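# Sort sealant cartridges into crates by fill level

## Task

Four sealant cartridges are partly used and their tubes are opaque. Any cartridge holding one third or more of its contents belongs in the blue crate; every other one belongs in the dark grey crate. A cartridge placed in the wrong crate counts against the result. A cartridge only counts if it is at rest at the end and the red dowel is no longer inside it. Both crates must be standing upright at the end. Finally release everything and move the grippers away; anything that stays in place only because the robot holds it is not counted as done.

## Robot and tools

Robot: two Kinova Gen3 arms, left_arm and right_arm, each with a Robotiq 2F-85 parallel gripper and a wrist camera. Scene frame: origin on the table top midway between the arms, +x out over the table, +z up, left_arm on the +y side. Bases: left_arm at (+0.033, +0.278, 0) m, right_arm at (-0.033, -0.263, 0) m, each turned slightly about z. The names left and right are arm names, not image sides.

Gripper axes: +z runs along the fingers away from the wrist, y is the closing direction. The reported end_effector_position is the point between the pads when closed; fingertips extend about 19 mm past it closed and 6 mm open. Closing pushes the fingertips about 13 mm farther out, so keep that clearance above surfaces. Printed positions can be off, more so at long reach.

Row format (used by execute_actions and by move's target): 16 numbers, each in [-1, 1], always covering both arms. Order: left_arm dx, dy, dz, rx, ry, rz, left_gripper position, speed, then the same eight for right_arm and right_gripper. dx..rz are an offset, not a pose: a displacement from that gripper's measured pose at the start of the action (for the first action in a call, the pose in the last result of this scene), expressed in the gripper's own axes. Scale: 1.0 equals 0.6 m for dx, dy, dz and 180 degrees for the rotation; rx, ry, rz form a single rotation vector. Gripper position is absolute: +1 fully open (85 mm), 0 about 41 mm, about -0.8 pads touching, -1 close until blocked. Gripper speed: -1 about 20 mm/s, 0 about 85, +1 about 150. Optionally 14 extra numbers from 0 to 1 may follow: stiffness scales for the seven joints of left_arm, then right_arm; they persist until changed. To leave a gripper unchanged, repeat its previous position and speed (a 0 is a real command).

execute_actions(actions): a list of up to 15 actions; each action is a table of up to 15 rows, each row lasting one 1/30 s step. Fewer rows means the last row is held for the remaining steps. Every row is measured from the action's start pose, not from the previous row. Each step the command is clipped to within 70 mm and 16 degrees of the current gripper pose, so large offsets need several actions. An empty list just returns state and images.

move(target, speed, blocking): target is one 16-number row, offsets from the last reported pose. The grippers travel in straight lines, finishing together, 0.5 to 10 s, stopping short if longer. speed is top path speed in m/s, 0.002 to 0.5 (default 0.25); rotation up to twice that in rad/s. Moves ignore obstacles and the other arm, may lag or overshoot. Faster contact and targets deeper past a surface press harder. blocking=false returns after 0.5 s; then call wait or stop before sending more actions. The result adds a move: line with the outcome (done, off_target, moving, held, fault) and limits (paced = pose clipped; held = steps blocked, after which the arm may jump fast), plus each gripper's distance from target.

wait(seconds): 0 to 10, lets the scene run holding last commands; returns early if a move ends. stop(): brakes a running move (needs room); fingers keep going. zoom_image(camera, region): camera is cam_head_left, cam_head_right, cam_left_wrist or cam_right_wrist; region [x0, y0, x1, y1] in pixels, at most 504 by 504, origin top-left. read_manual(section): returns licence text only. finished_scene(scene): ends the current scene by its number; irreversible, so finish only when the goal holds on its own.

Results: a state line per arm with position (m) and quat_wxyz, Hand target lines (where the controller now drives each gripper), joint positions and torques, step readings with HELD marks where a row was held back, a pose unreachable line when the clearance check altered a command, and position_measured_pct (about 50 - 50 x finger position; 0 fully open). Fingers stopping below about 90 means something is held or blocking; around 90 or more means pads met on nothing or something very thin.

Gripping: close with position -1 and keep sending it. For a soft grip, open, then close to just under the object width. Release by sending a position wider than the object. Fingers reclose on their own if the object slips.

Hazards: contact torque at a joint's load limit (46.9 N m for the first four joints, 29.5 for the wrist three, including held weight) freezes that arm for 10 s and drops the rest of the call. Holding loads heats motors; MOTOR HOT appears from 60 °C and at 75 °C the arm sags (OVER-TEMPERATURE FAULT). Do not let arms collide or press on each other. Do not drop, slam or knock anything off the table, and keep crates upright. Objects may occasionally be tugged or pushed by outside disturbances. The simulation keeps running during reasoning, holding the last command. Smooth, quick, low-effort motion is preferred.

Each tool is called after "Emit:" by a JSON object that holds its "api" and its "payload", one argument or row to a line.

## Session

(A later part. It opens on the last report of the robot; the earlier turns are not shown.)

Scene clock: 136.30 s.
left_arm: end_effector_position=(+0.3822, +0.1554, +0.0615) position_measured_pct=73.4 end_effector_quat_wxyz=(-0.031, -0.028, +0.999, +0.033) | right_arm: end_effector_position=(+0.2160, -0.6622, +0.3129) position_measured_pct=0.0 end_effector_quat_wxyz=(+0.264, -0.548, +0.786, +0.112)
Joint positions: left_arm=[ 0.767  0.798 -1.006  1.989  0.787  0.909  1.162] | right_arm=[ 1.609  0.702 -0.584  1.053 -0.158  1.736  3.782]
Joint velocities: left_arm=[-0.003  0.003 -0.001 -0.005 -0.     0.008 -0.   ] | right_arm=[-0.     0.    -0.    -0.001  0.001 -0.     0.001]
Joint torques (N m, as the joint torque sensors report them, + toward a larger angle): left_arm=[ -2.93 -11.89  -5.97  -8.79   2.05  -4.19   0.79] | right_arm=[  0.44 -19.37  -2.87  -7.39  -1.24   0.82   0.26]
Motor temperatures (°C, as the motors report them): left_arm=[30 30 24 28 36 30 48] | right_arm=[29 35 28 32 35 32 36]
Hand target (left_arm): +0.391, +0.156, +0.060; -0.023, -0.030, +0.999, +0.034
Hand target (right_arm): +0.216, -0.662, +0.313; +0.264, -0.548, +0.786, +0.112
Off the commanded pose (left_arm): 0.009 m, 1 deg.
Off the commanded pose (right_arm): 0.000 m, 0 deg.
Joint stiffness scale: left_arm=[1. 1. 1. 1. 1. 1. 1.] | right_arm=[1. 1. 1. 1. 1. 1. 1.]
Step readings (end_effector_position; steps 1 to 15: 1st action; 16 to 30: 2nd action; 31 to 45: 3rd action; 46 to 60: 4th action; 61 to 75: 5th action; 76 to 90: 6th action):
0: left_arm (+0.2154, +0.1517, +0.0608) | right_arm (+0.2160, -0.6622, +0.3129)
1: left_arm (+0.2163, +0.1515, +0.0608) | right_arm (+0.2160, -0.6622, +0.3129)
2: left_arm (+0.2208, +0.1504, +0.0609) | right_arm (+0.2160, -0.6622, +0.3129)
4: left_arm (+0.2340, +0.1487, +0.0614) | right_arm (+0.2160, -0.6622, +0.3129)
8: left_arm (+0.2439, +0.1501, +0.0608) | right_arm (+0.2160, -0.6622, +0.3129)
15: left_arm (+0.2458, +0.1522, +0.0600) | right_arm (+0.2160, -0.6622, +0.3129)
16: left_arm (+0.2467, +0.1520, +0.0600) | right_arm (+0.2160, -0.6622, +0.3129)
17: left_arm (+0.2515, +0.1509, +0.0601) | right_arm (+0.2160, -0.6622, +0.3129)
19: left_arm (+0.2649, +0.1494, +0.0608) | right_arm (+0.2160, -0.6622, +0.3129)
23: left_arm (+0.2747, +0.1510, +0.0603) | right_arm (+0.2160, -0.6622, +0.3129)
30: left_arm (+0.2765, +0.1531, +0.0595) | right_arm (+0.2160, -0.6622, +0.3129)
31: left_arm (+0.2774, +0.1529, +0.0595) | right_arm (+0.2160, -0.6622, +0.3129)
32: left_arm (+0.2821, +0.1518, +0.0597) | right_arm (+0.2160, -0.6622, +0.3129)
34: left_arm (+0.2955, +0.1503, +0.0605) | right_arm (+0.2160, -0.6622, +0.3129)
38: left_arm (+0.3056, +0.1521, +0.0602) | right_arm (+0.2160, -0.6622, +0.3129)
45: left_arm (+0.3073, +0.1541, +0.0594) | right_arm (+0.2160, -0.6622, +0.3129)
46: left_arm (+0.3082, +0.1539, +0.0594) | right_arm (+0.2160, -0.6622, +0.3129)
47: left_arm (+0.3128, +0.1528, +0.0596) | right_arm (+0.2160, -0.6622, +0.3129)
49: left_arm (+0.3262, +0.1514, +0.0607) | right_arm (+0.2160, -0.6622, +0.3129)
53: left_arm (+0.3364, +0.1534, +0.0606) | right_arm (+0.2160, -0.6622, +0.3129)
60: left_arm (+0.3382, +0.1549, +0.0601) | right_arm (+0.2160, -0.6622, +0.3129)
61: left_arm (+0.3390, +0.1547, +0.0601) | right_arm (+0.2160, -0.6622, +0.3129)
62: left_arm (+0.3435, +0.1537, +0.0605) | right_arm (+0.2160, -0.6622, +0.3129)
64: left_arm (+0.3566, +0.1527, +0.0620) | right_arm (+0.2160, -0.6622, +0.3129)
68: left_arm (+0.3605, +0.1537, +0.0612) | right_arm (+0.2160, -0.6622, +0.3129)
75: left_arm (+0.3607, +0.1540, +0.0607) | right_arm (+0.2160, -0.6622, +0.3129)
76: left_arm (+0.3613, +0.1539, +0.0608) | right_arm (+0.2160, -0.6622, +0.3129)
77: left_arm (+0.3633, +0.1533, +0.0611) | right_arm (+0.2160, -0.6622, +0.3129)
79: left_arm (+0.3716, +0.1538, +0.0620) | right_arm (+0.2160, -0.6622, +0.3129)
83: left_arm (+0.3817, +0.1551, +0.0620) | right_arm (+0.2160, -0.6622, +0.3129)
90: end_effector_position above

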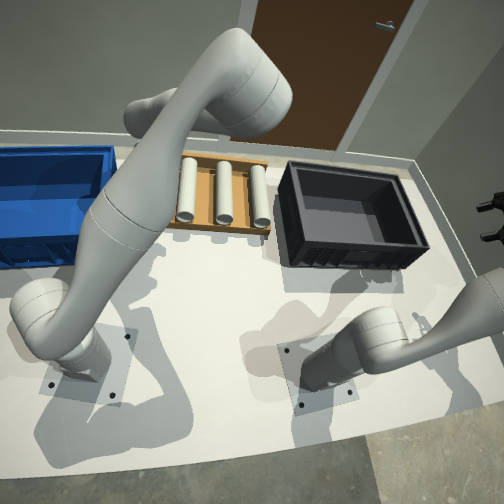

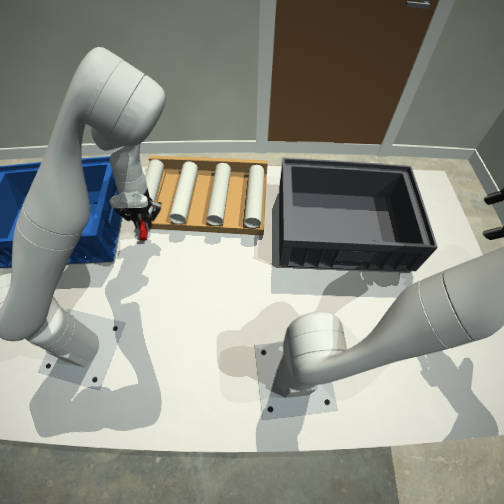

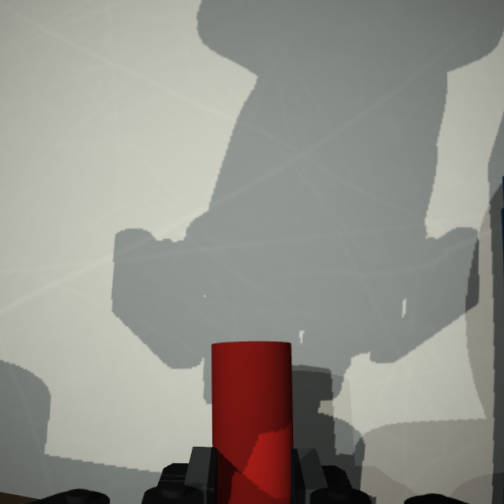

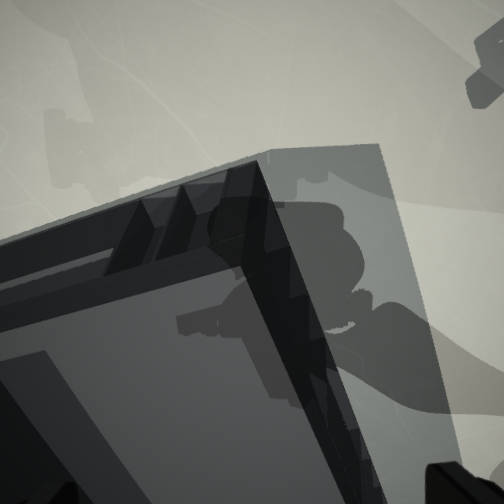

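Emit:
{"api": "move", "payload": {
  "target": [0.35, 0, 0, 0, 0, 0, -1, 1, 0, 0, 0, 0, 0, 0, 1, 0],
  "speed": 0.3
}}

Emit:
{"api": "move", "payload": {
  "target": [0, -0.172, 0, 0, 0, 0, -1, 1, 0, 0, 0, 0, 0, 0, 1, 0],
  "speed": 0.3
}}

Emit:
{"api": "zoom_image", "payload": {
  "camera": "cam_head_right",
  "region": [120, 150, 280, 310]
}}

Emit:
{"api": "move", "payload": {
  "target": [-0.06, 0, 0.012, 0, 0, 0, -1, 1, 0, 0, 0, 0, 0, 0, 1, 0],
  "speed": 0.15
}}

Emit:
{"api": "zoom_image", "payload": {
  "camera": "cam_head_right",
  "region": [120, 150, 280, 310]
}}

Scene clock: 157.37 s.
left_arm: end_effector_position=(+0.1731, +0.1422, +0.0731) position_measured_pct=73.4 end_effector_quat_wxyz=(-0.032, -0.029, +0.999, +0.031) | right_arm: end_effector_position=(+0.2160, -0.6622, +0.3129) position_measured_pct=0.0 end_effector_quat_wxyz=(+0.264, -0.548, +0.786, +0.112)
Joint positions: left_arm=[ 1.296  0.519 -1.108  2.509  0.787  0.633  1.358] | right_arm=[ 1.609  0.702 -0.584  1.053 -0.158  1.736  3.782]
Joint velocities: left_arm=[ 0.026  0.    -0.017  0.     0.     0.    -0.   ] | right_arm=[ 0.    -0.     0.    -0.001 -0.    -0.     0.   ]
Joint torques (N m, as the joint torque sensors report them, + toward a larger angle): left_arm=[-0.34 -9.27 -2.97 -2.96 -0.17  0.17  0.27] | right_arm=[  0.24 -19.47  -2.86  -7.75  -1.46   0.84   0.27]
Motor temperatures (°C, as the motors report them): left_arm=[30 30 24 28 36 30 48] | right_arm=[29 35 28 32 35 32 36]
Hand target (left_arm): +0.172, +0.144, +0.074; -0.032, -0.028, +0.999, +0.033
Hand target (right_arm): +0.216, -0.662, +0.313; +0.264, -0.548, +0.786, +0.112
Off the commanded pose (left_arm): 0.001 m, 0 deg.
Off the commanded pose (right_arm): 0.000 m, 0 deg.
Joint stiffness scale: left_arm=[1. 1. 1. 1. 1. 1. 1.] | right_arm=[1. 1. 1. 1. 1. 1. 1.]
move: done

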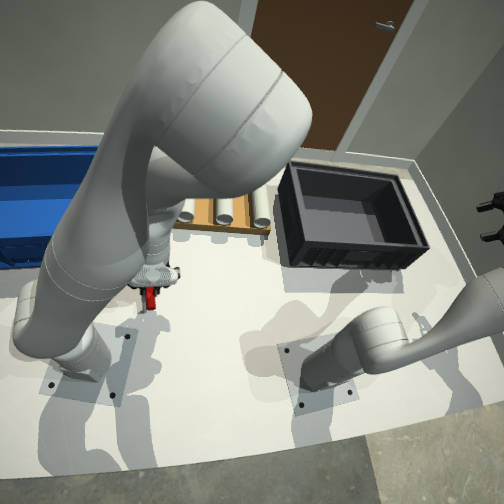

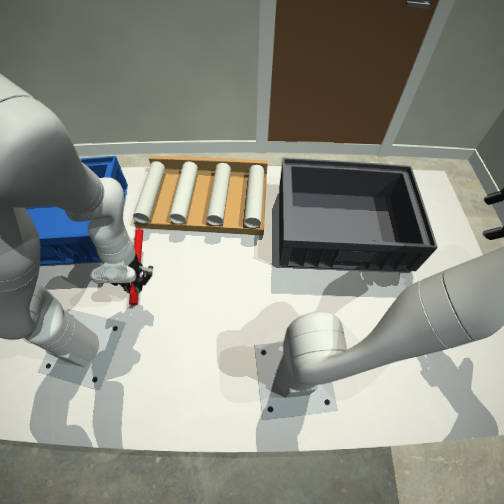

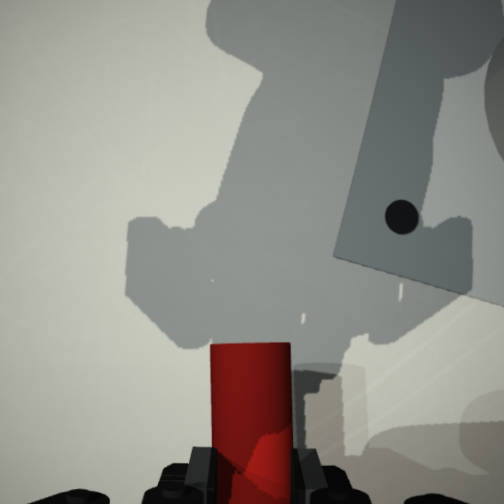

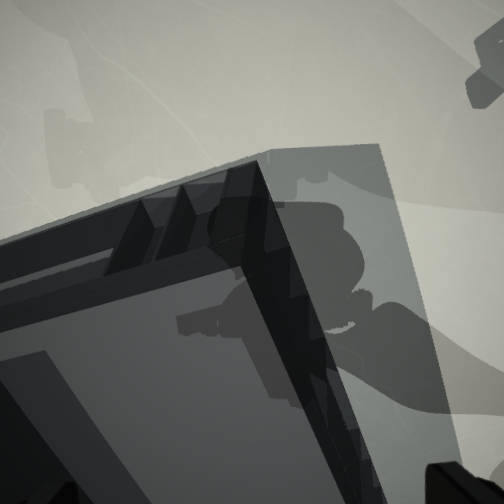

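Scene clock: 158.23 s.
left_arm: end_effector_position=(+0.1807, +0.0414, +0.0675) position_measured_pct=73.4 end_effector_quat_wxyz=(-0.031, -0.029, +0.999, +0.030) | right_arm: end_effector_position=(+0.2160, -0.6622, +0.3129) position_measured_pct=0.0 end_effector_quat_wxyz=(+0.264, -0.548, +0.786, +0.112)
Joint positions: left_arm=[ 1.434  0.632 -1.     2.271  0.795  0.765  1.686] | right_arm=[ 1.609  0.702 -0.584  1.053 -0.158  1.736  3.782]
Joint velocities: left_arm=[ 0.003  0.013 -0.003 -0.004  0.     0.002  0.   ] | right_arm=[-0.     0.001  0.     0.001 -0.     0.002  0.001]
Joint torques (N m, as the joint torque sensors report them, + toward a larger angle): left_arm=[  0.22 -12.5   -4.35  -4.23  -0.23   0.4    0.04] | right_arm=[  0.38 -19.36  -2.94  -7.84  -1.19   0.93   0.  ]
Motor temperatures (°C, as the motors report them): left_arm=[30 30 24 28 36 30 48] | right_arm=[29 35 28 32 35 32 36]
Hand target (left_arm): +0.179, +0.040, +0.066; -0.033, -0.029, +0.999, +0.031
Hand target (right_arm): +0.216, -0.662, +0.313; +0.264, -0.548, +0.786, +0.112
Off the commanded pose (left_arm): 0.003 m, 0 deg.
Off the commanded pose (right_arm): 0.000 m, 0 deg.
Joint stiffness scale: left_arm=[1. 1. 1. 1. 1. 1. 1.] | right_arm=[1. 1. 1. 1. 1. 1. 1.]
move: done

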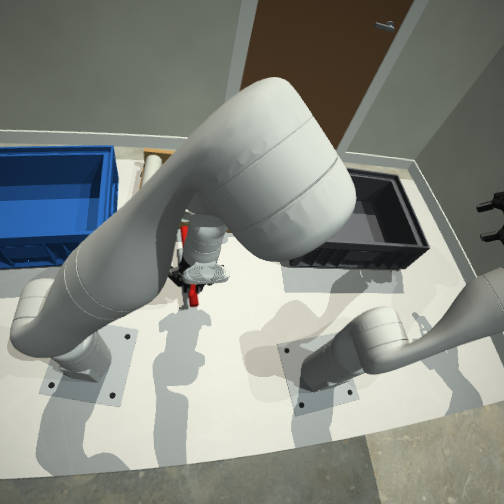

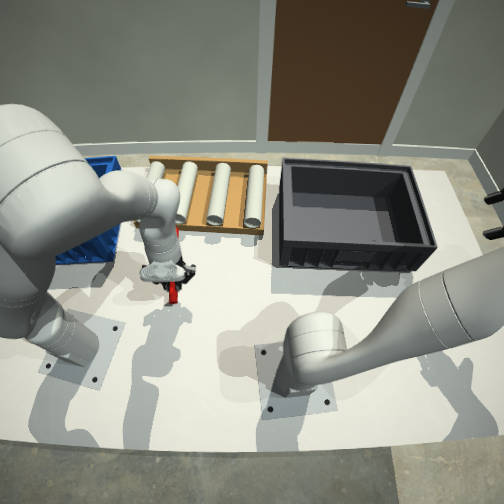

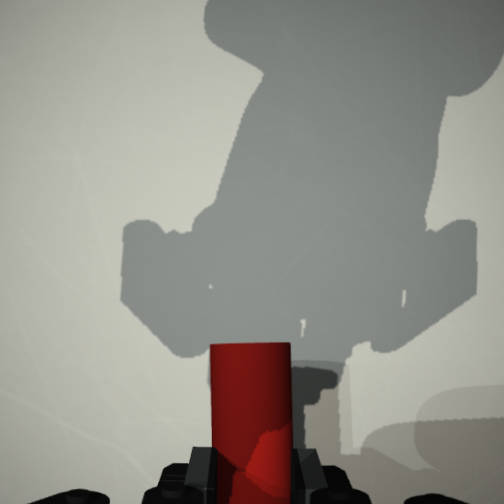

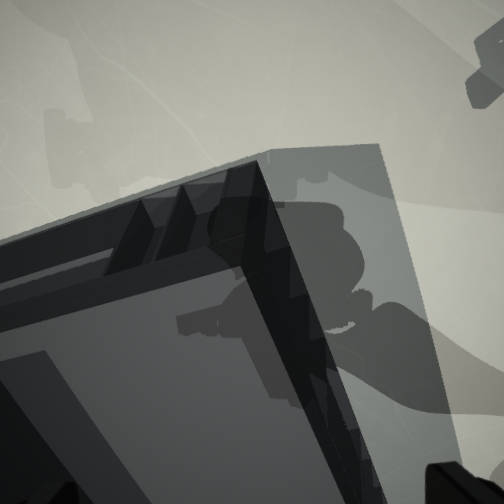

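Region (120, 150, 280, 310) of cam_head_right's 504x504 image, scaled by 3.150, with more detail than that image has.

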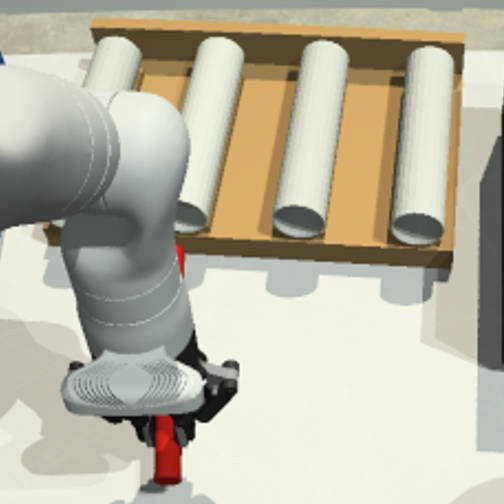

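Scene clock: 159.07 s.
left_arm: end_effector_position=(+0.2163, +0.0456, +0.0594) position_measured_pct=73.4 end_effector_quat_wxyz=(-0.028, -0.029, +0.999, +0.031) | right_arm: end_effector_position=(+0.2160, -0.6622, +0.3129) position_measured_pct=0.0 end_effector_quat_wxyz=(+0.264, -0.548, +0.786, +0.112)
Joint positions: left_arm=[ 1.309  0.672 -0.968  2.225  0.806  0.768  1.602] | right_arm=[ 1.609  0.702 -0.584  1.053 -0.158  1.736  3.782]
Joint velocities: left_arm=[-0.021  0.     0.014 -0.001 -0.    -0.    -0.   ] | right_arm=[-0.001  0.     0.     0.001  0.001 -0.001 -0.   ]
Joint torques (N m, as the joint torque sensors report them, + toward a larger angle): left_arm=[  0.31 -13.14  -4.    -3.39  -0.35   0.42   0.11] | right_arm=[ -0.22 -19.38  -3.26  -7.96  -1.29   0.83   0.45]
Motor temperatures (°C, as the motors report them): left_arm=[30 30 24 28 36 30 48] | right_arm=[29 35 28 32 35 32 36]
Hand target (left_arm): +0.216, +0.044, +0.058; -0.030, -0.029, +0.999, +0.030
Hand target (right_arm): +0.216, -0.662, +0.313; +0.264, -0.548, +0.786, +0.112
Off the commanded pose (left_arm): 0.002 m, 0 deg.
Off the commanded pose (right_arm): 0.000 m, 0 deg.
Joint stiffness scale: left_arm=[1. 1. 1. 1. 1. 1. 1.] | right_arm=[1. 1. 1. 1. 1. 1. 1.]
move: done

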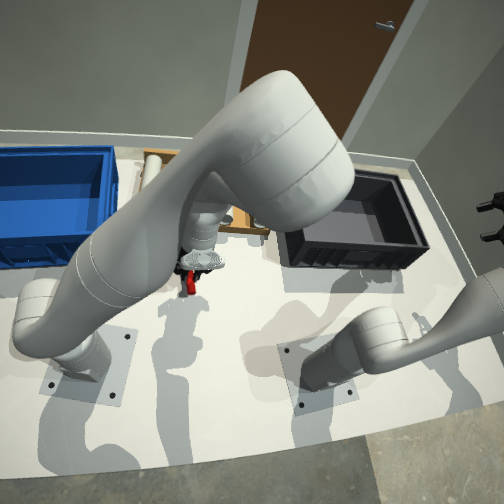

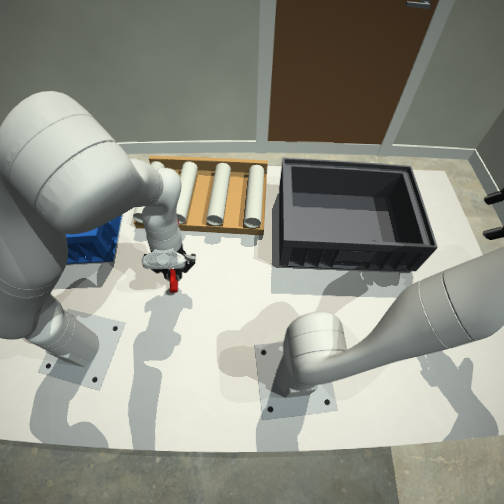

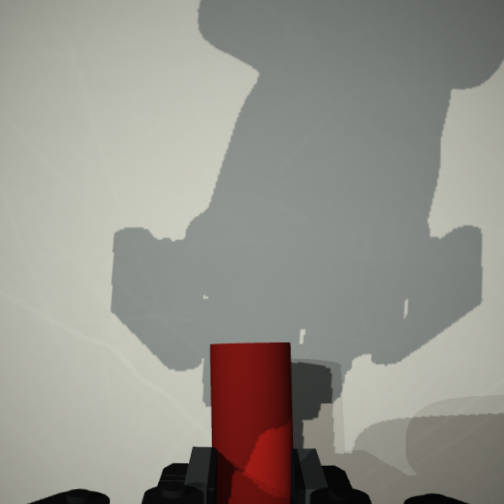

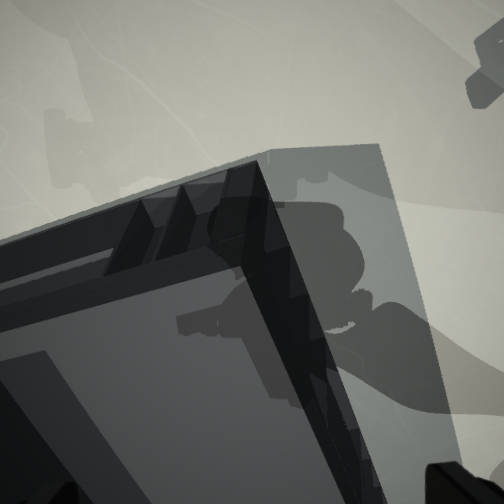

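Region (120, 150, 280, 310) of cam_head_right's 504x504 image, scaled by 3.150, with more detail than that image has.

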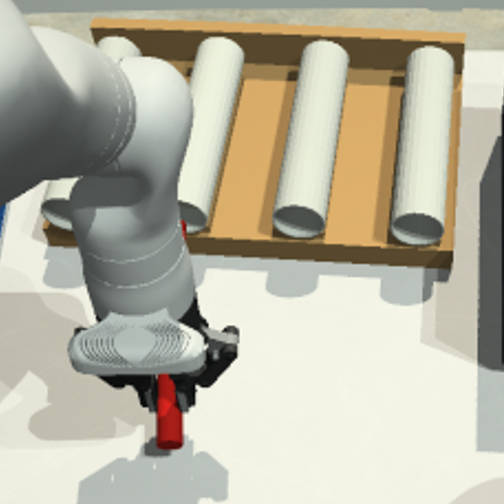

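Emit:
{"api": "execute_actions", "payload": {
  "actions": [
    [[-0.045,0,0,0,0,0,-1,1,0,0,0,0,0,0,1,0]],
    [[-0.045,0,0,0,0,0,-1,1,0,0,0,0,0,0,1,0]],
    [[-0.045,0,0,0,0,0,-1,1,0,0,0,0,0,0,1,0]],
    [[-0.045,0,0,0,0,0,-1,1,0,0,0,0,0,0,1,0]]
  ]
}}

Scene clock: 166.23 s.
left_arm: end_effector_position=(+0.2991, +0.0501, +0.0541) position_measured_pct=73.4 end_effector_quat_wxyz=(-0.048, -0.038, +0.998, +0.027) | right_arm: end_effector_position=(+0.2160, -0.6622, +0.3129) position_measured_pct=0.0 end_effector_quat_wxyz=(+0.264, -0.548, +0.786, +0.112)
Joint positions: left_arm=[ 1.064  0.776 -0.953  2.034  0.806  0.906  1.481] | right_arm=[ 1.609  0.702 -0.584  1.053 -0.158  1.736  3.782]
Joint velocities: left_arm=[-0.005  0.005  0.    -0.004  0.     0.004 -0.004] | right_arm=[-0.001  0.    -0.    -0.001  0.     0.001  0.001]
Joint torques (N m, as the joint torque sensors report them, + toward a larger angle): left_arm=[ -2.93 -15.01  -7.87  -7.77  -0.2   -2.94   0.4 ] | right_arm=[ -0.16 -18.94  -3.02  -7.97  -1.27   0.92   0.24]
Motor temperatures (°C, as the motors report them): left_arm=[30 30 24 28 36 30 48] | right_arm=[29 35 28 32 35 32 36]
Hand target (left_arm): +0.307, +0.051, +0.054; -0.041, -0.036, +0.998, +0.028
Hand target (right_arm): +0.216, -0.662, +0.313; +0.264, -0.548, +0.786, +0.112
Off the commanded pose (left_arm): 0.008 m, 1 deg.
Off the commanded pose (right_arm): 0.000 m, 0 deg.
Joint stiffness scale: left_arm=[1. 1. 1. 1. 1. 1. 1.] | right_arm=[1. 1. 1. 1. 1. 1. 1.]
Step readings (end_effector_position; steps 1 to 15: 1st action; 16 to 30: 2nd action; 31 to 45: 3rd action; 46 to 60: 4th action):
0: left_arm (+0.2166, +0.0459, +0.0593) | right_arm (+0.2160, -0.6622, +0.3129)
1: left_arm (+0.2174, +0.0458, +0.0593) | right_arm (+0.2160, -0.6622, +0.3129)
2: left_arm (+0.2214, +0.0452, +0.0594) | right_arm (+0.2160, -0.6622, +0.3129)
4: left_arm (+0.2322, +0.0439, +0.0598) | right_arm (+0.2160, -0.6622, +0.3129)
8: left_arm (+0.2408, +0.0449, +0.0594) | right_arm (+0.2160, -0.6622, +0.3129)
15: left_arm (+0.2436, +0.0464, +0.0589) | right_arm (+0.2160, -0.6622, +0.3129)
16: left_arm (+0.2445, +0.0463, +0.0590) | right_arm (+0.2160, -0.6622, +0.3129)
17: left_arm (+0.2486, +0.0456, +0.0591) | right_arm (+0.2160, -0.6622, +0.3129)
19: left_arm (+0.2540, +0.0453, +0.0590) | right_arm (+0.2160, -0.6622, +0.3129)
23: left_arm (+0.2600, +0.0467, +0.0583) | right_arm (+0.2160, -0.6622, +0.3129)
30: left_arm (+0.2618, +0.0478, +0.0576) | right_arm (+0.2160, -0.6622, +0.3129)
31: left_arm (+0.2624, +0.0477, +0.0575) | right_arm (+0.2160, -0.6622, +0.3129)
32: left_arm (+0.2637, +0.0470, +0.0573) | right_arm (+0.2160, -0.6622, +0.3129)
34: left_arm (+0.2693, +0.0468, +0.0571) | right_arm (+0.2160, -0.6622, +0.3129)
38: left_arm (+0.2781, +0.0479, +0.0565) | right_arm (+0.2160, -0.6622, +0.3129)
45: left_arm (+0.2802, +0.0490, +0.0559) | right_arm (+0.2160, -0.6622, +0.3129)
46: left_arm (+0.2808, +0.0489, +0.0558) | right_arm (+0.2160, -0.6622, +0.3129)
47: left_arm (+0.2822, +0.0481, +0.0556) | right_arm (+0.2160, -0.6622, +0.3129)
49: left_arm (+0.2882, +0.0478, +0.0554) | right_arm (+0.2160, -0.6622, +0.3129)
53: left_arm (+0.2972, +0.0490, +0.0547) | right_arm (+0.2160, -0.6622, +0.3129)
60: end_effector_position above

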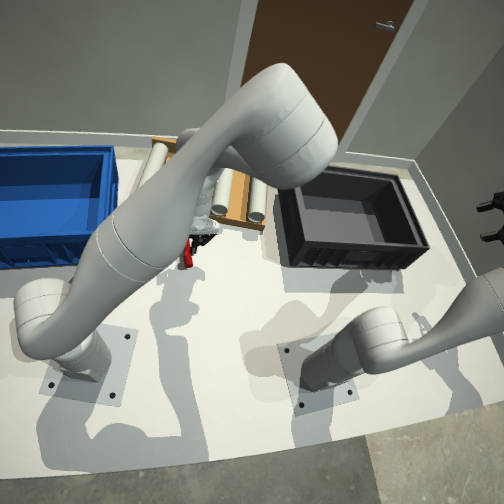

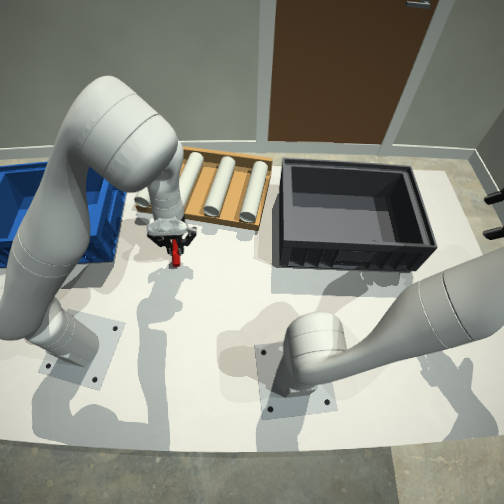

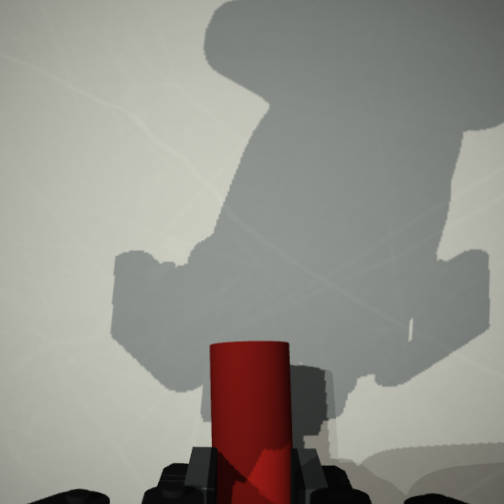

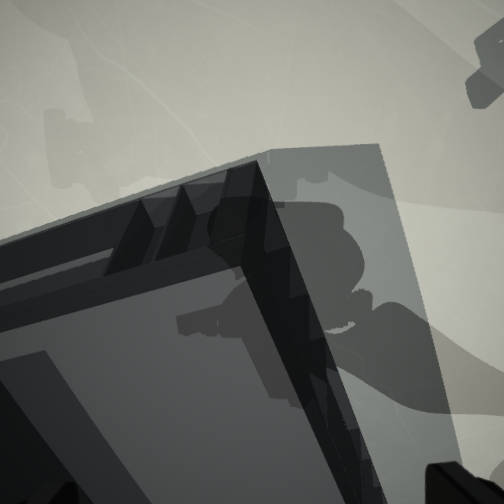

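Emit:
{"api": "zoom_image", "payload": {
  "camera": "cam_head_right",
  "region": [120, 130, 280, 290]
}}

Region (120, 130, 280, 290) of cam_head_right's 504x504 image, scaled by 3.150, with more detail than that image has.

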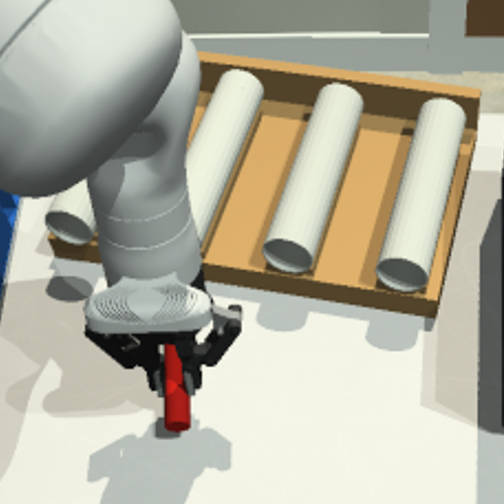

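Emit:
{"api": "move", "payload": {
  "target": [0.17, 0, -0.01, 0, 0, 0, -1, 1, -0.709, 0.193, 0.456, 0.077, 0.181, 0.376, 1, 0],
  "speed": 0.4
}}

Scene clock: 203.33 s.
left_arm: end_effector_position=(+0.1981, +0.0405, +0.0687) position_measured_pct=73.4 end_effector_quat_wxyz=(-0.050, -0.036, +0.998, +0.026) | right_arm: end_effector_position=(+0.2994, -0.1512, +0.3012) position_measured_pct=0.0 end_effector_quat_wxyz=(+0.004, +0.000, +1.000, -0.001)
Joint positions: left_arm=[ 1.354  0.66  -1.009  2.224  0.806  0.837  1.626] | right_arm=[ 1.921 -0.342 -1.845  1.722 -0.337  1.329  1.618]
Joint velocities: left_arm=[ 0.     0.001 -0.    -0.    -0.    -0.001  0.   ] | right_arm=[ 0.016 -0.    -0.011 -0.    -0.    -0.     0.001]
Joint torques (N m, as the joint torque sensors report them, + toward a larger angle): left_arm=[ -0.24 -12.99  -4.14  -3.68  -0.37   0.34   0.02] | right_arm=[ 0.44  7.35  3.94 -8.24  0.16  0.36  0.08]
Motor temperatures (°C, as the motors report them): left_arm=[30 30 25 28 36 30 48] | right_arm=[29 35 28 32 35 32 36]
Hand target (left_arm): +0.198, +0.042, +0.069; -0.048, -0.038, +0.998, +0.027
Hand target (right_arm): +0.299, -0.149, +0.301; +0.002, -0.001, +1.000, +0.001
Off the commanded pose (left_arm): 0.002 m, 0 deg.
Off the commanded pose (right_arm): 0.002 m, 0 deg.
Joint stiffness scale: left_arm=[1. 1. 1. 1. 1. 1. 1.] | right_arm=[1. 1. 1. 1. 1. 1. 1.]
move: done; limits=paced

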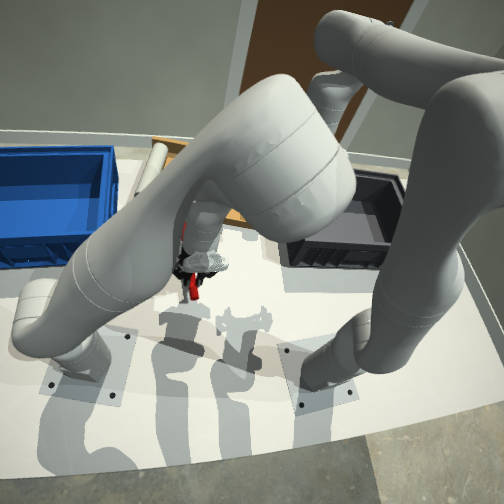

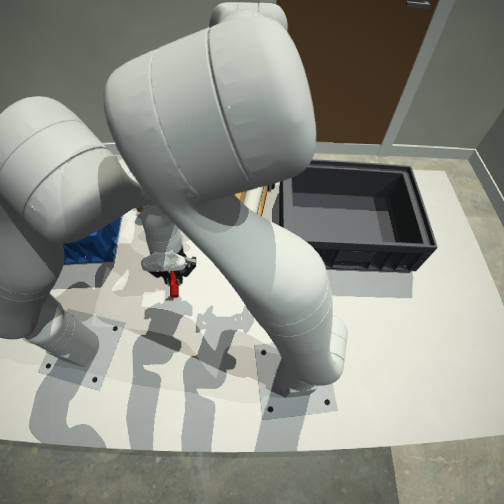

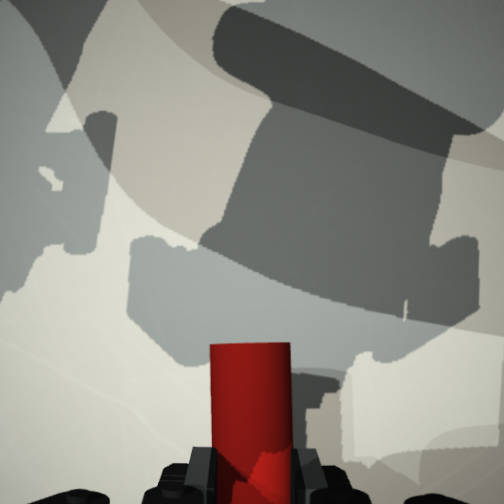

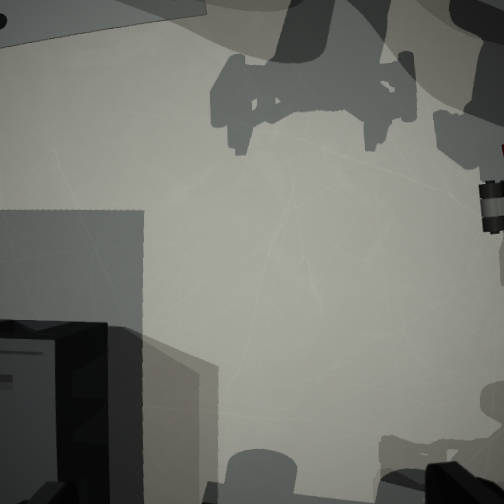

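Emit:
{"api": "move", "payload": {
  "target": [0, 0, 0, 0, 0, 0, -1, 1, -0.33, 0.15, 0.05, 0, 0, 0, 1, 0],
  "speed": 0.4
}}

Scene clock: 210.17 s.
left_arm: end_effector_position=(+0.1981, +0.0405, +0.0687) position_measured_pct=73.4 end_effector_quat_wxyz=(-0.050, -0.036, +0.998, +0.026) | right_arm: end_effector_position=(+0.3222, -0.1288, +0.2991) position_measured_pct=0.0 end_effector_quat_wxyz=(+0.008, -0.012, +1.000, +0.011)
Joint positions: left_arm=[ 1.354  0.66  -1.009  2.224  0.806  0.837  1.626] | right_arm=[ 2.005 -0.399 -1.912  1.661 -0.407  1.342  1.658]
Joint velocities: left_arm=[-0.     0.003  0.001  0.    -0.    -0.001 -0.   ] | right_arm=[-0.001  0.001  0.     0.001  0.001 -0.     0.002]
Joint torques (N m, as the joint torque sensors report them, + toward a larger angle): left_arm=[ -0.33 -12.63  -4.19  -3.69  -0.45   0.3    0.15] | right_arm=[ 0.57  9.37  4.07 -8.32 -0.06 -0.16  0.22]
Motor temperatures (°C, as the motors report them): left_arm=[30 30 25 28 36 30 48] | right_arm=[29 35 28 33 35 32 36]
Hand target (left_arm): +0.198, +0.040, +0.069; -0.050, -0.036, +0.998, +0.026
Hand target (right_arm): +0.322, -0.132, +0.300; +0.009, -0.009, +1.000, +0.008
Off the commanded pose (left_arm): 0.000 m, 0 deg.
Off the commanded pose (right_arm): 0.190 m, 2 deg; position clipped at the last step of the last action.
Joint stiffness scale: left_arm=[1. 1. 1. 1. 1. 1. 1.] | right_arm=[1. 1. 1. 1. 1. 1. 1.]
move: held (right_arm); limits=paced,held; held on 21 of 28 steps (right_arm), including the last (right_arm)
pose unreachable (right arm): on one or more control steps of this call, first in action 0 (counted from 0), this arm could not follow its commanded pose, so it was not sent that pose on those steps. On the call's last step it was still not sent that pose. It may still have moved: this result reports where it is.
cause: the commanded pose would bring a part of the arm too close to another arm (a part of this arm just beyond joint 3 (upper arm roll) and a part of the other arm just beyond its joint 4 (elbow)).

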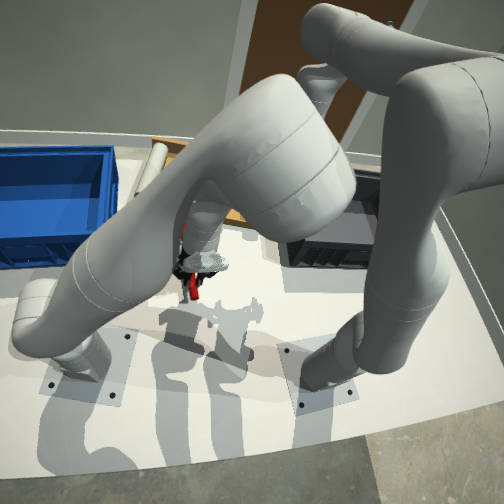

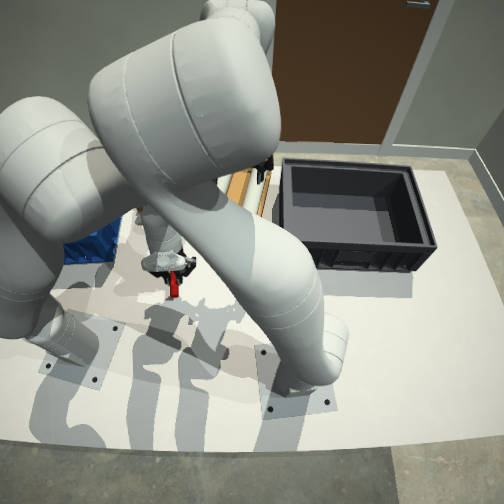

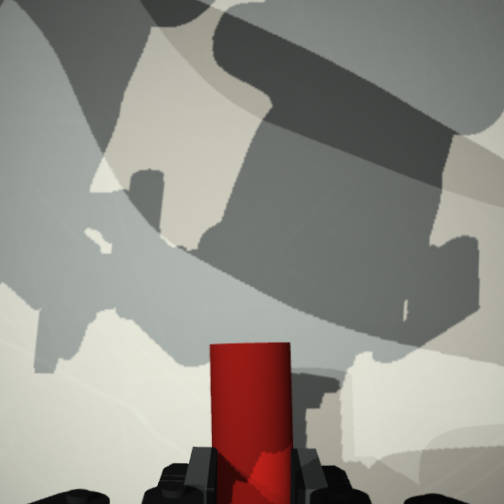

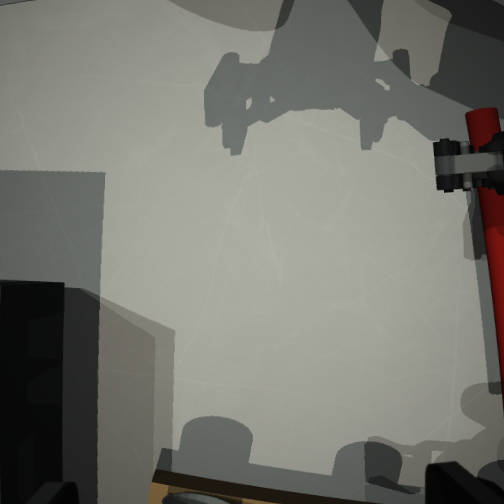

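Emit:
{"api": "move", "payload": {
  "target": [0, 0, 0, 0, 0, 0, -1, 1, 0, -0.5, 0, 0, 0, 0, 1, 0],
  "speed": 0.4
}}

Scene clock: 237.83 s.
left_arm: end_effector_position=(+0.1981, +0.0405, +0.0687) position_measured_pct=73.4 end_effector_quat_wxyz=(-0.050, -0.036, +0.998, +0.026) | right_arm: end_effector_position=(+0.3280, -0.4311, +0.2928) position_measured_pct=0.0 end_effector_quat_wxyz=(+0.007, -0.010, +1.000, +0.007)
Joint positions: left_arm=[ 1.354  0.66  -1.009  2.224  0.806  0.837  1.626] | right_arm=[ 2.882 -0.461 -1.951  1.61  -0.456  1.371  2.487]
Joint velocities: left_arm=[ 0.    -0.001 -0.    -0.     0.    -0.    -0.   ] | right_arm=[ 0.015 -0.    -0.012 -0.002 -0.     0.    -0.   ]
Joint torques (N m, as the joint torque sensors report them, + toward a larger angle): left_arm=[ -0.16 -12.7   -4.12  -3.52  -0.22   0.59   0.21] | right_arm=[-0.51 10.93  4.3  -7.7   0.21  0.24 -0.18]
Motor temperatures (°C, as the motors report them): left_arm=[30 31 25 28 36 30 48] | right_arm=[29 35 28 33 35 32 36]
Hand target (left_arm): +0.198, +0.040, +0.069; -0.050, -0.036, +0.998, +0.026
Hand target (right_arm): +0.329, -0.429, +0.292; +0.007, -0.012, +1.000, +0.010
Off the commanded pose (left_arm): 0.000 m, 0 deg.
Off the commanded pose (right_arm): 0.003 m, 0 deg.
Joint stiffness scale: left_arm=[1. 1. 1. 1. 1. 1. 1.] | right_arm=[1. 1. 1. 1. 1. 1. 1.]
move: done

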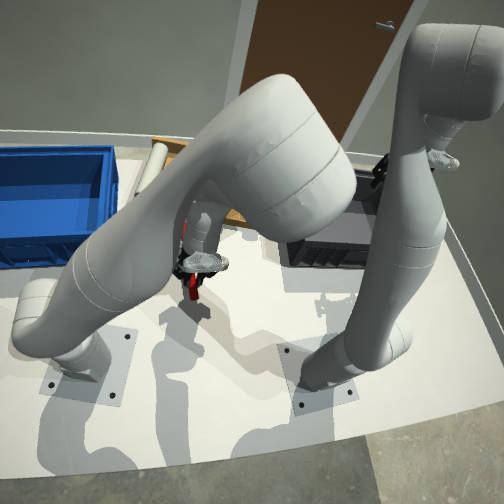

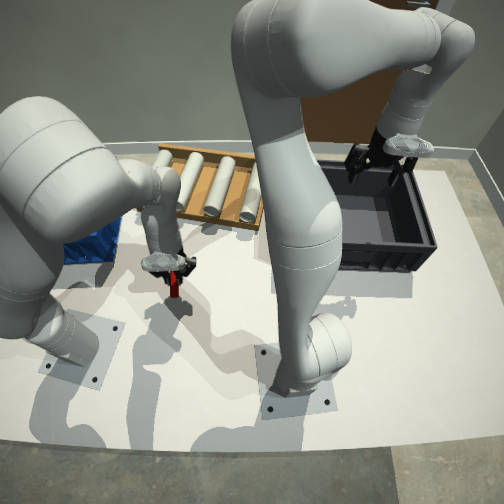

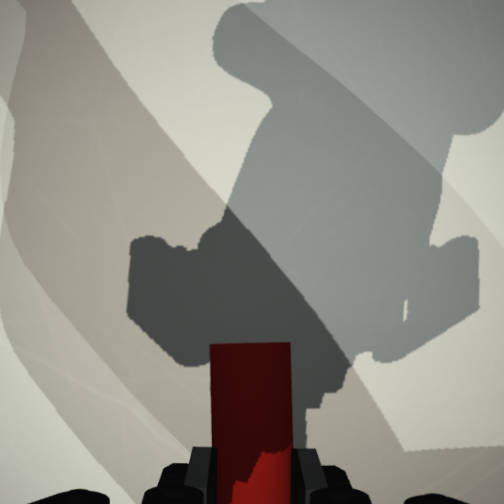

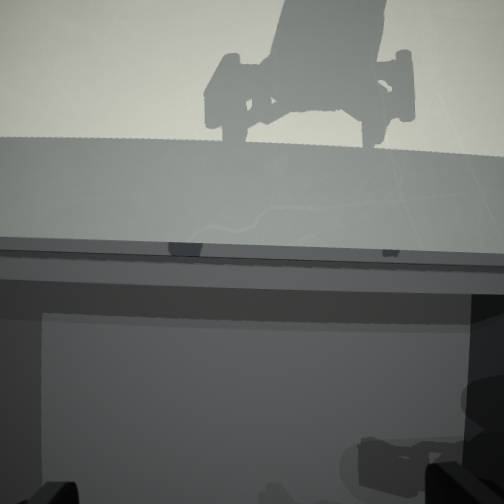

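Emit:
{"api": "move", "payload": {
  "target": [0, -0.17, 0, 0, 0, 0, -1, 1, 0, 0, 0, 0, 0, 0, 1, 0],
  "speed": 0.3
}}

Emit:
{"api": "zoom_image", "payload": {
  "camera": "cam_head_right",
  "region": [130, 140, 290, 300]
}}

Scene clock: 253.63 s.
left_arm: end_effector_position=(+0.2074, -0.0601, +0.0643) position_measured_pct=73.4 end_effector_quat_wxyz=(-0.047, -0.036, +0.998, +0.024) | right_arm: end_effector_position=(+0.3278, -0.4315, +0.2927) position_measured_pct=0.0 end_effector_quat_wxyz=(+0.007, -0.010, +1.000, +0.007)
Joint positions: left_arm=[ 1.4    0.775 -0.935  1.95   0.806  0.967  1.873] | right_arm=[ 2.884 -0.461 -1.951  1.61  -0.456  1.371  2.487]
Joint velocities: left_arm=[-0.     0.01   0.    -0.003 -0.     0.003  0.001] | right_arm=[-0.     0.001 -0.     0.    -0.    -0.    -0.   ]
Joint torques (N m, as the joint torque sensors report them, + toward a larger angle): left_arm=[ -0.04 -16.27  -5.21  -4.39  -0.27   0.61   0.19] | right_arm=[ 0.32 10.34  4.07 -7.58  0.    0.38  0.12]
Motor temperatures (°C, as the motors report them): left_arm=[30 31 25 28 36 30 48] | right_arm=[29 35 28 33 35 32 36]
Hand target (left_arm): +0.205, -0.061, +0.063; -0.050, -0.036, +0.998, +0.026
Hand target (right_arm): +0.328, -0.431, +0.293; +0.007, -0.010, +1.000, +0.007
Off the commanded pose (left_arm): 0.003 m, 0 deg.
Off the commanded pose (right_arm): 0.000 m, 0 deg.
Joint stiffness scale: left_arm=[1. 1. 1. 1. 1. 1. 1.] | right_arm=[1. 1. 1. 1. 1. 1. 1.]
move: done

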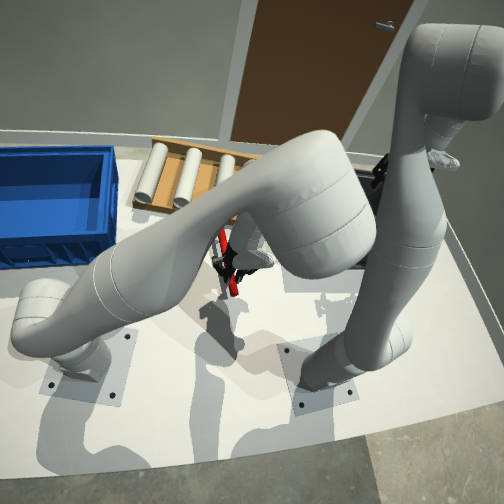

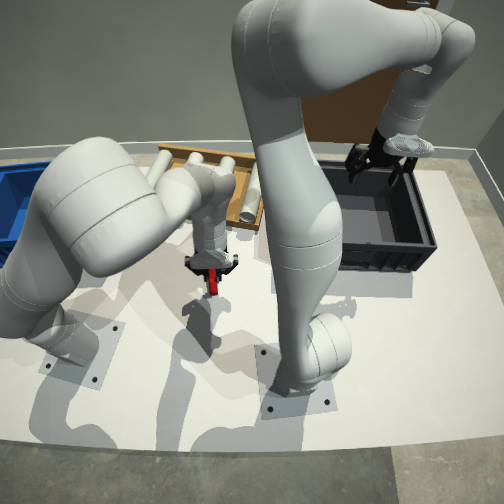

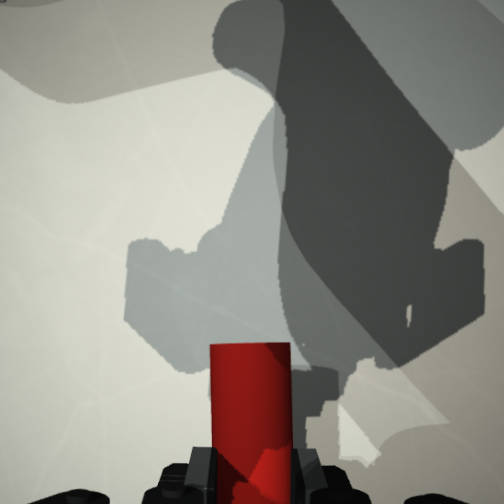

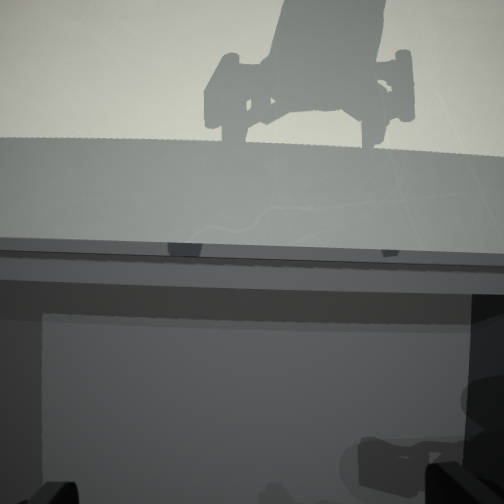

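Region (130, 140, 290, 300) of cam_head_right's 504x504 image, scaled by 3.150, with more detail than that image has.

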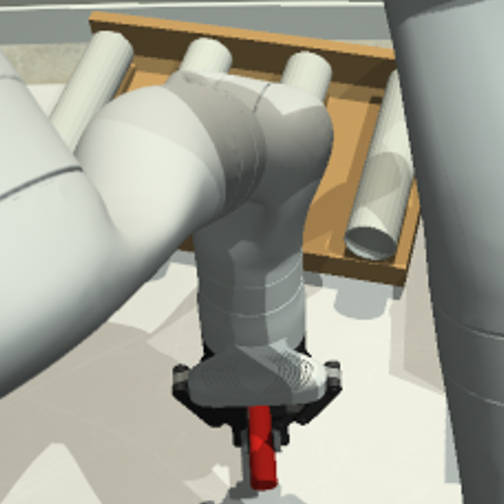

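Emit:
{"api": "zoom_image", "payload": {
  "camera": "cam_head_left",
  "region": [130, 130, 310, 310]
}}

Region (130, 130, 310, 310) of cam_head_left's 504x504 image, scaled by 2.800, with more detail than that image has.

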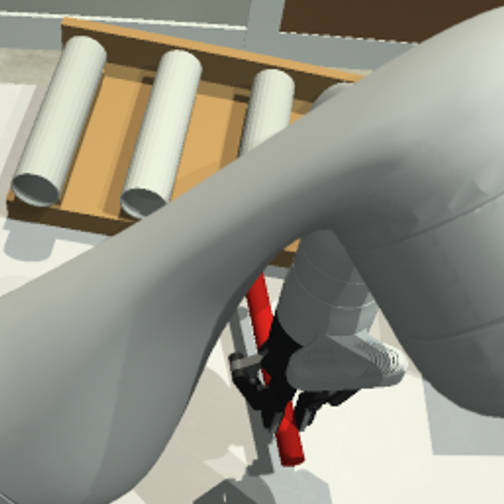

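Emit:
{"api": "execute_actions", "payload": {
  "actions": [
    [[-0.04,0,0,0,0,0,-1,1,0,0,0,0,0,0,1,0]],
    [[-0.035,0,0,0,0,0,-1,1,0,0,0,0,0,0,1,0]],
    [[-0.035,0,0,0,0,0,-1,1,0,0,0,0,0,0,1,0]]
  ]
}}

Scene clock: 268.97 s.
left_arm: end_effector_position=(+0.2751, -0.0558, +0.0625) position_measured_pct=73.4 end_effector_quat_wxyz=(-0.039, -0.047, +0.998, +0.018) | right_arm: end_effector_position=(+0.3278, -0.4315, +0.2927) position_measured_pct=0.0 end_effector_quat_wxyz=(+0.007, -0.010, +1.000, +0.007)
Joint positions: left_arm=[ 1.244  0.82  -0.931  1.855  0.806  0.999  1.795] | right_arm=[ 2.884 -0.461 -1.951  1.61  -0.456  1.371  2.487]
Joint velocities: left_arm=[-0.009  0.003  0.001 -0.     0.     0.001  0.   ] | right_arm=[-0.    -0.001  0.    -0.     0.001  0.    -0.001]
Joint torques (N m, as the joint torque sensors report them, + toward a larger angle): left_arm=[ -0.19 -16.94  -5.5   -4.6   -0.19   0.56   0.13] | right_arm=[ 0.49 10.57  4.51 -7.51  0.06  0.35  0.23]
Motor temperatures (°C, as the motors report them): left_arm=[30 31 25 28 36 30 48] | right_arm=[29 35 28 33 35 32 36]
Hand target (left_arm): +0.274, -0.055, +0.061; -0.042, -0.044, +0.998, +0.020
Hand target (right_arm): +0.328, -0.431, +0.293; +0.007, -0.010, +1.000, +0.007
Off the commanded pose (left_arm): 0.002 m, 1 deg.
Off the commanded pose (right_arm): 0.000 m, 0 deg.
Joint stiffness scale: left_arm=[1. 1. 1. 1. 1. 1. 1.] | right_arm=[1. 1. 1. 1. 1. 1. 1.]
Step readings (end_effector_position; steps 1 to 15: 1st action; 16 to 30: 2nd action; 31 to 45: 3rd action):
0: left_arm (+0.2074, -0.0599, +0.0640) | right_arm (+0.3278, -0.4315, +0.2927)
1: left_arm (+0.2080, -0.0599, +0.0640) | right_arm (+0.3278, -0.4315, +0.2927)
2: left_arm (+0.2114, -0.0603, +0.0640) | right_arm (+0.3278, -0.4315, +0.2927)
4: left_arm (+0.2208, -0.0608, +0.0641) | right_arm (+0.3278, -0.4315, +0.2927)
8: left_arm (+0.2288, -0.0598, +0.0637) | right_arm (+0.3278, -0.4315, +0.2927)
15: left_arm (+0.2318, -0.0585, +0.0633) | right_arm (+0.3278, -0.4315, +0.2927)
16: left_arm (+0.2328, -0.0585, +0.0633) | right_arm (+0.3278, -0.4315, +0.2927)
17: left_arm (+0.2364, -0.0589, +0.0634) | right_arm (+0.3278, -0.4315, +0.2927)
19: left_arm (+0.2444, -0.0592, +0.0635) | right_arm (+0.3278, -0.4315, +0.2927)
23: left_arm (+0.2510, -0.0582, +0.0631) | right_arm (+0.3278, -0.4315, +0.2927)
30: left_arm (+0.2535, -0.0571, +0.0628) | right_arm (+0.3278, -0.4315, +0.2927)
31: left_arm (+0.2544, -0.0571, +0.0628) | right_arm (+0.3278, -0.4315, +0.2927)
32: left_arm (+0.2580, -0.0575, +0.0629) | right_arm (+0.3278, -0.4315, +0.2927)
34: left_arm (+0.2661, -0.0578, +0.0631) | right_arm (+0.3278, -0.4315, +0.2927)
38: left_arm (+0.2727, -0.0569, +0.0629) | right_arm (+0.3278, -0.4315, +0.2927)
45: end_effector_position above

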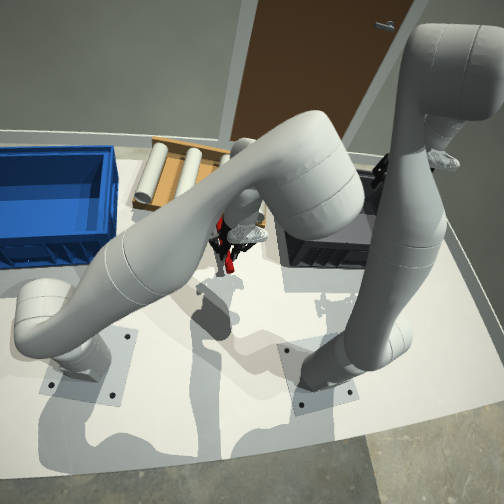

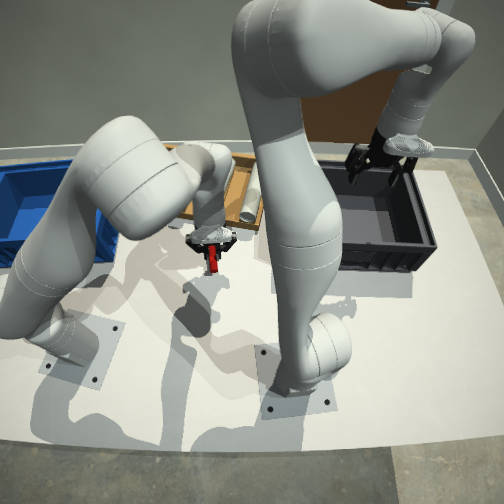

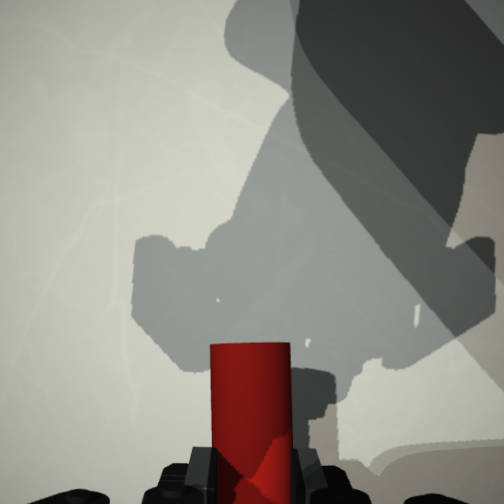

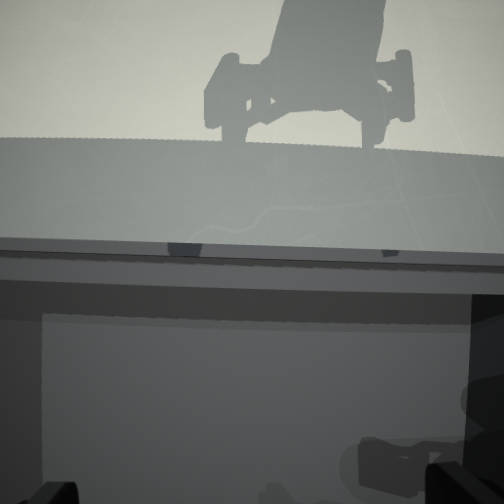

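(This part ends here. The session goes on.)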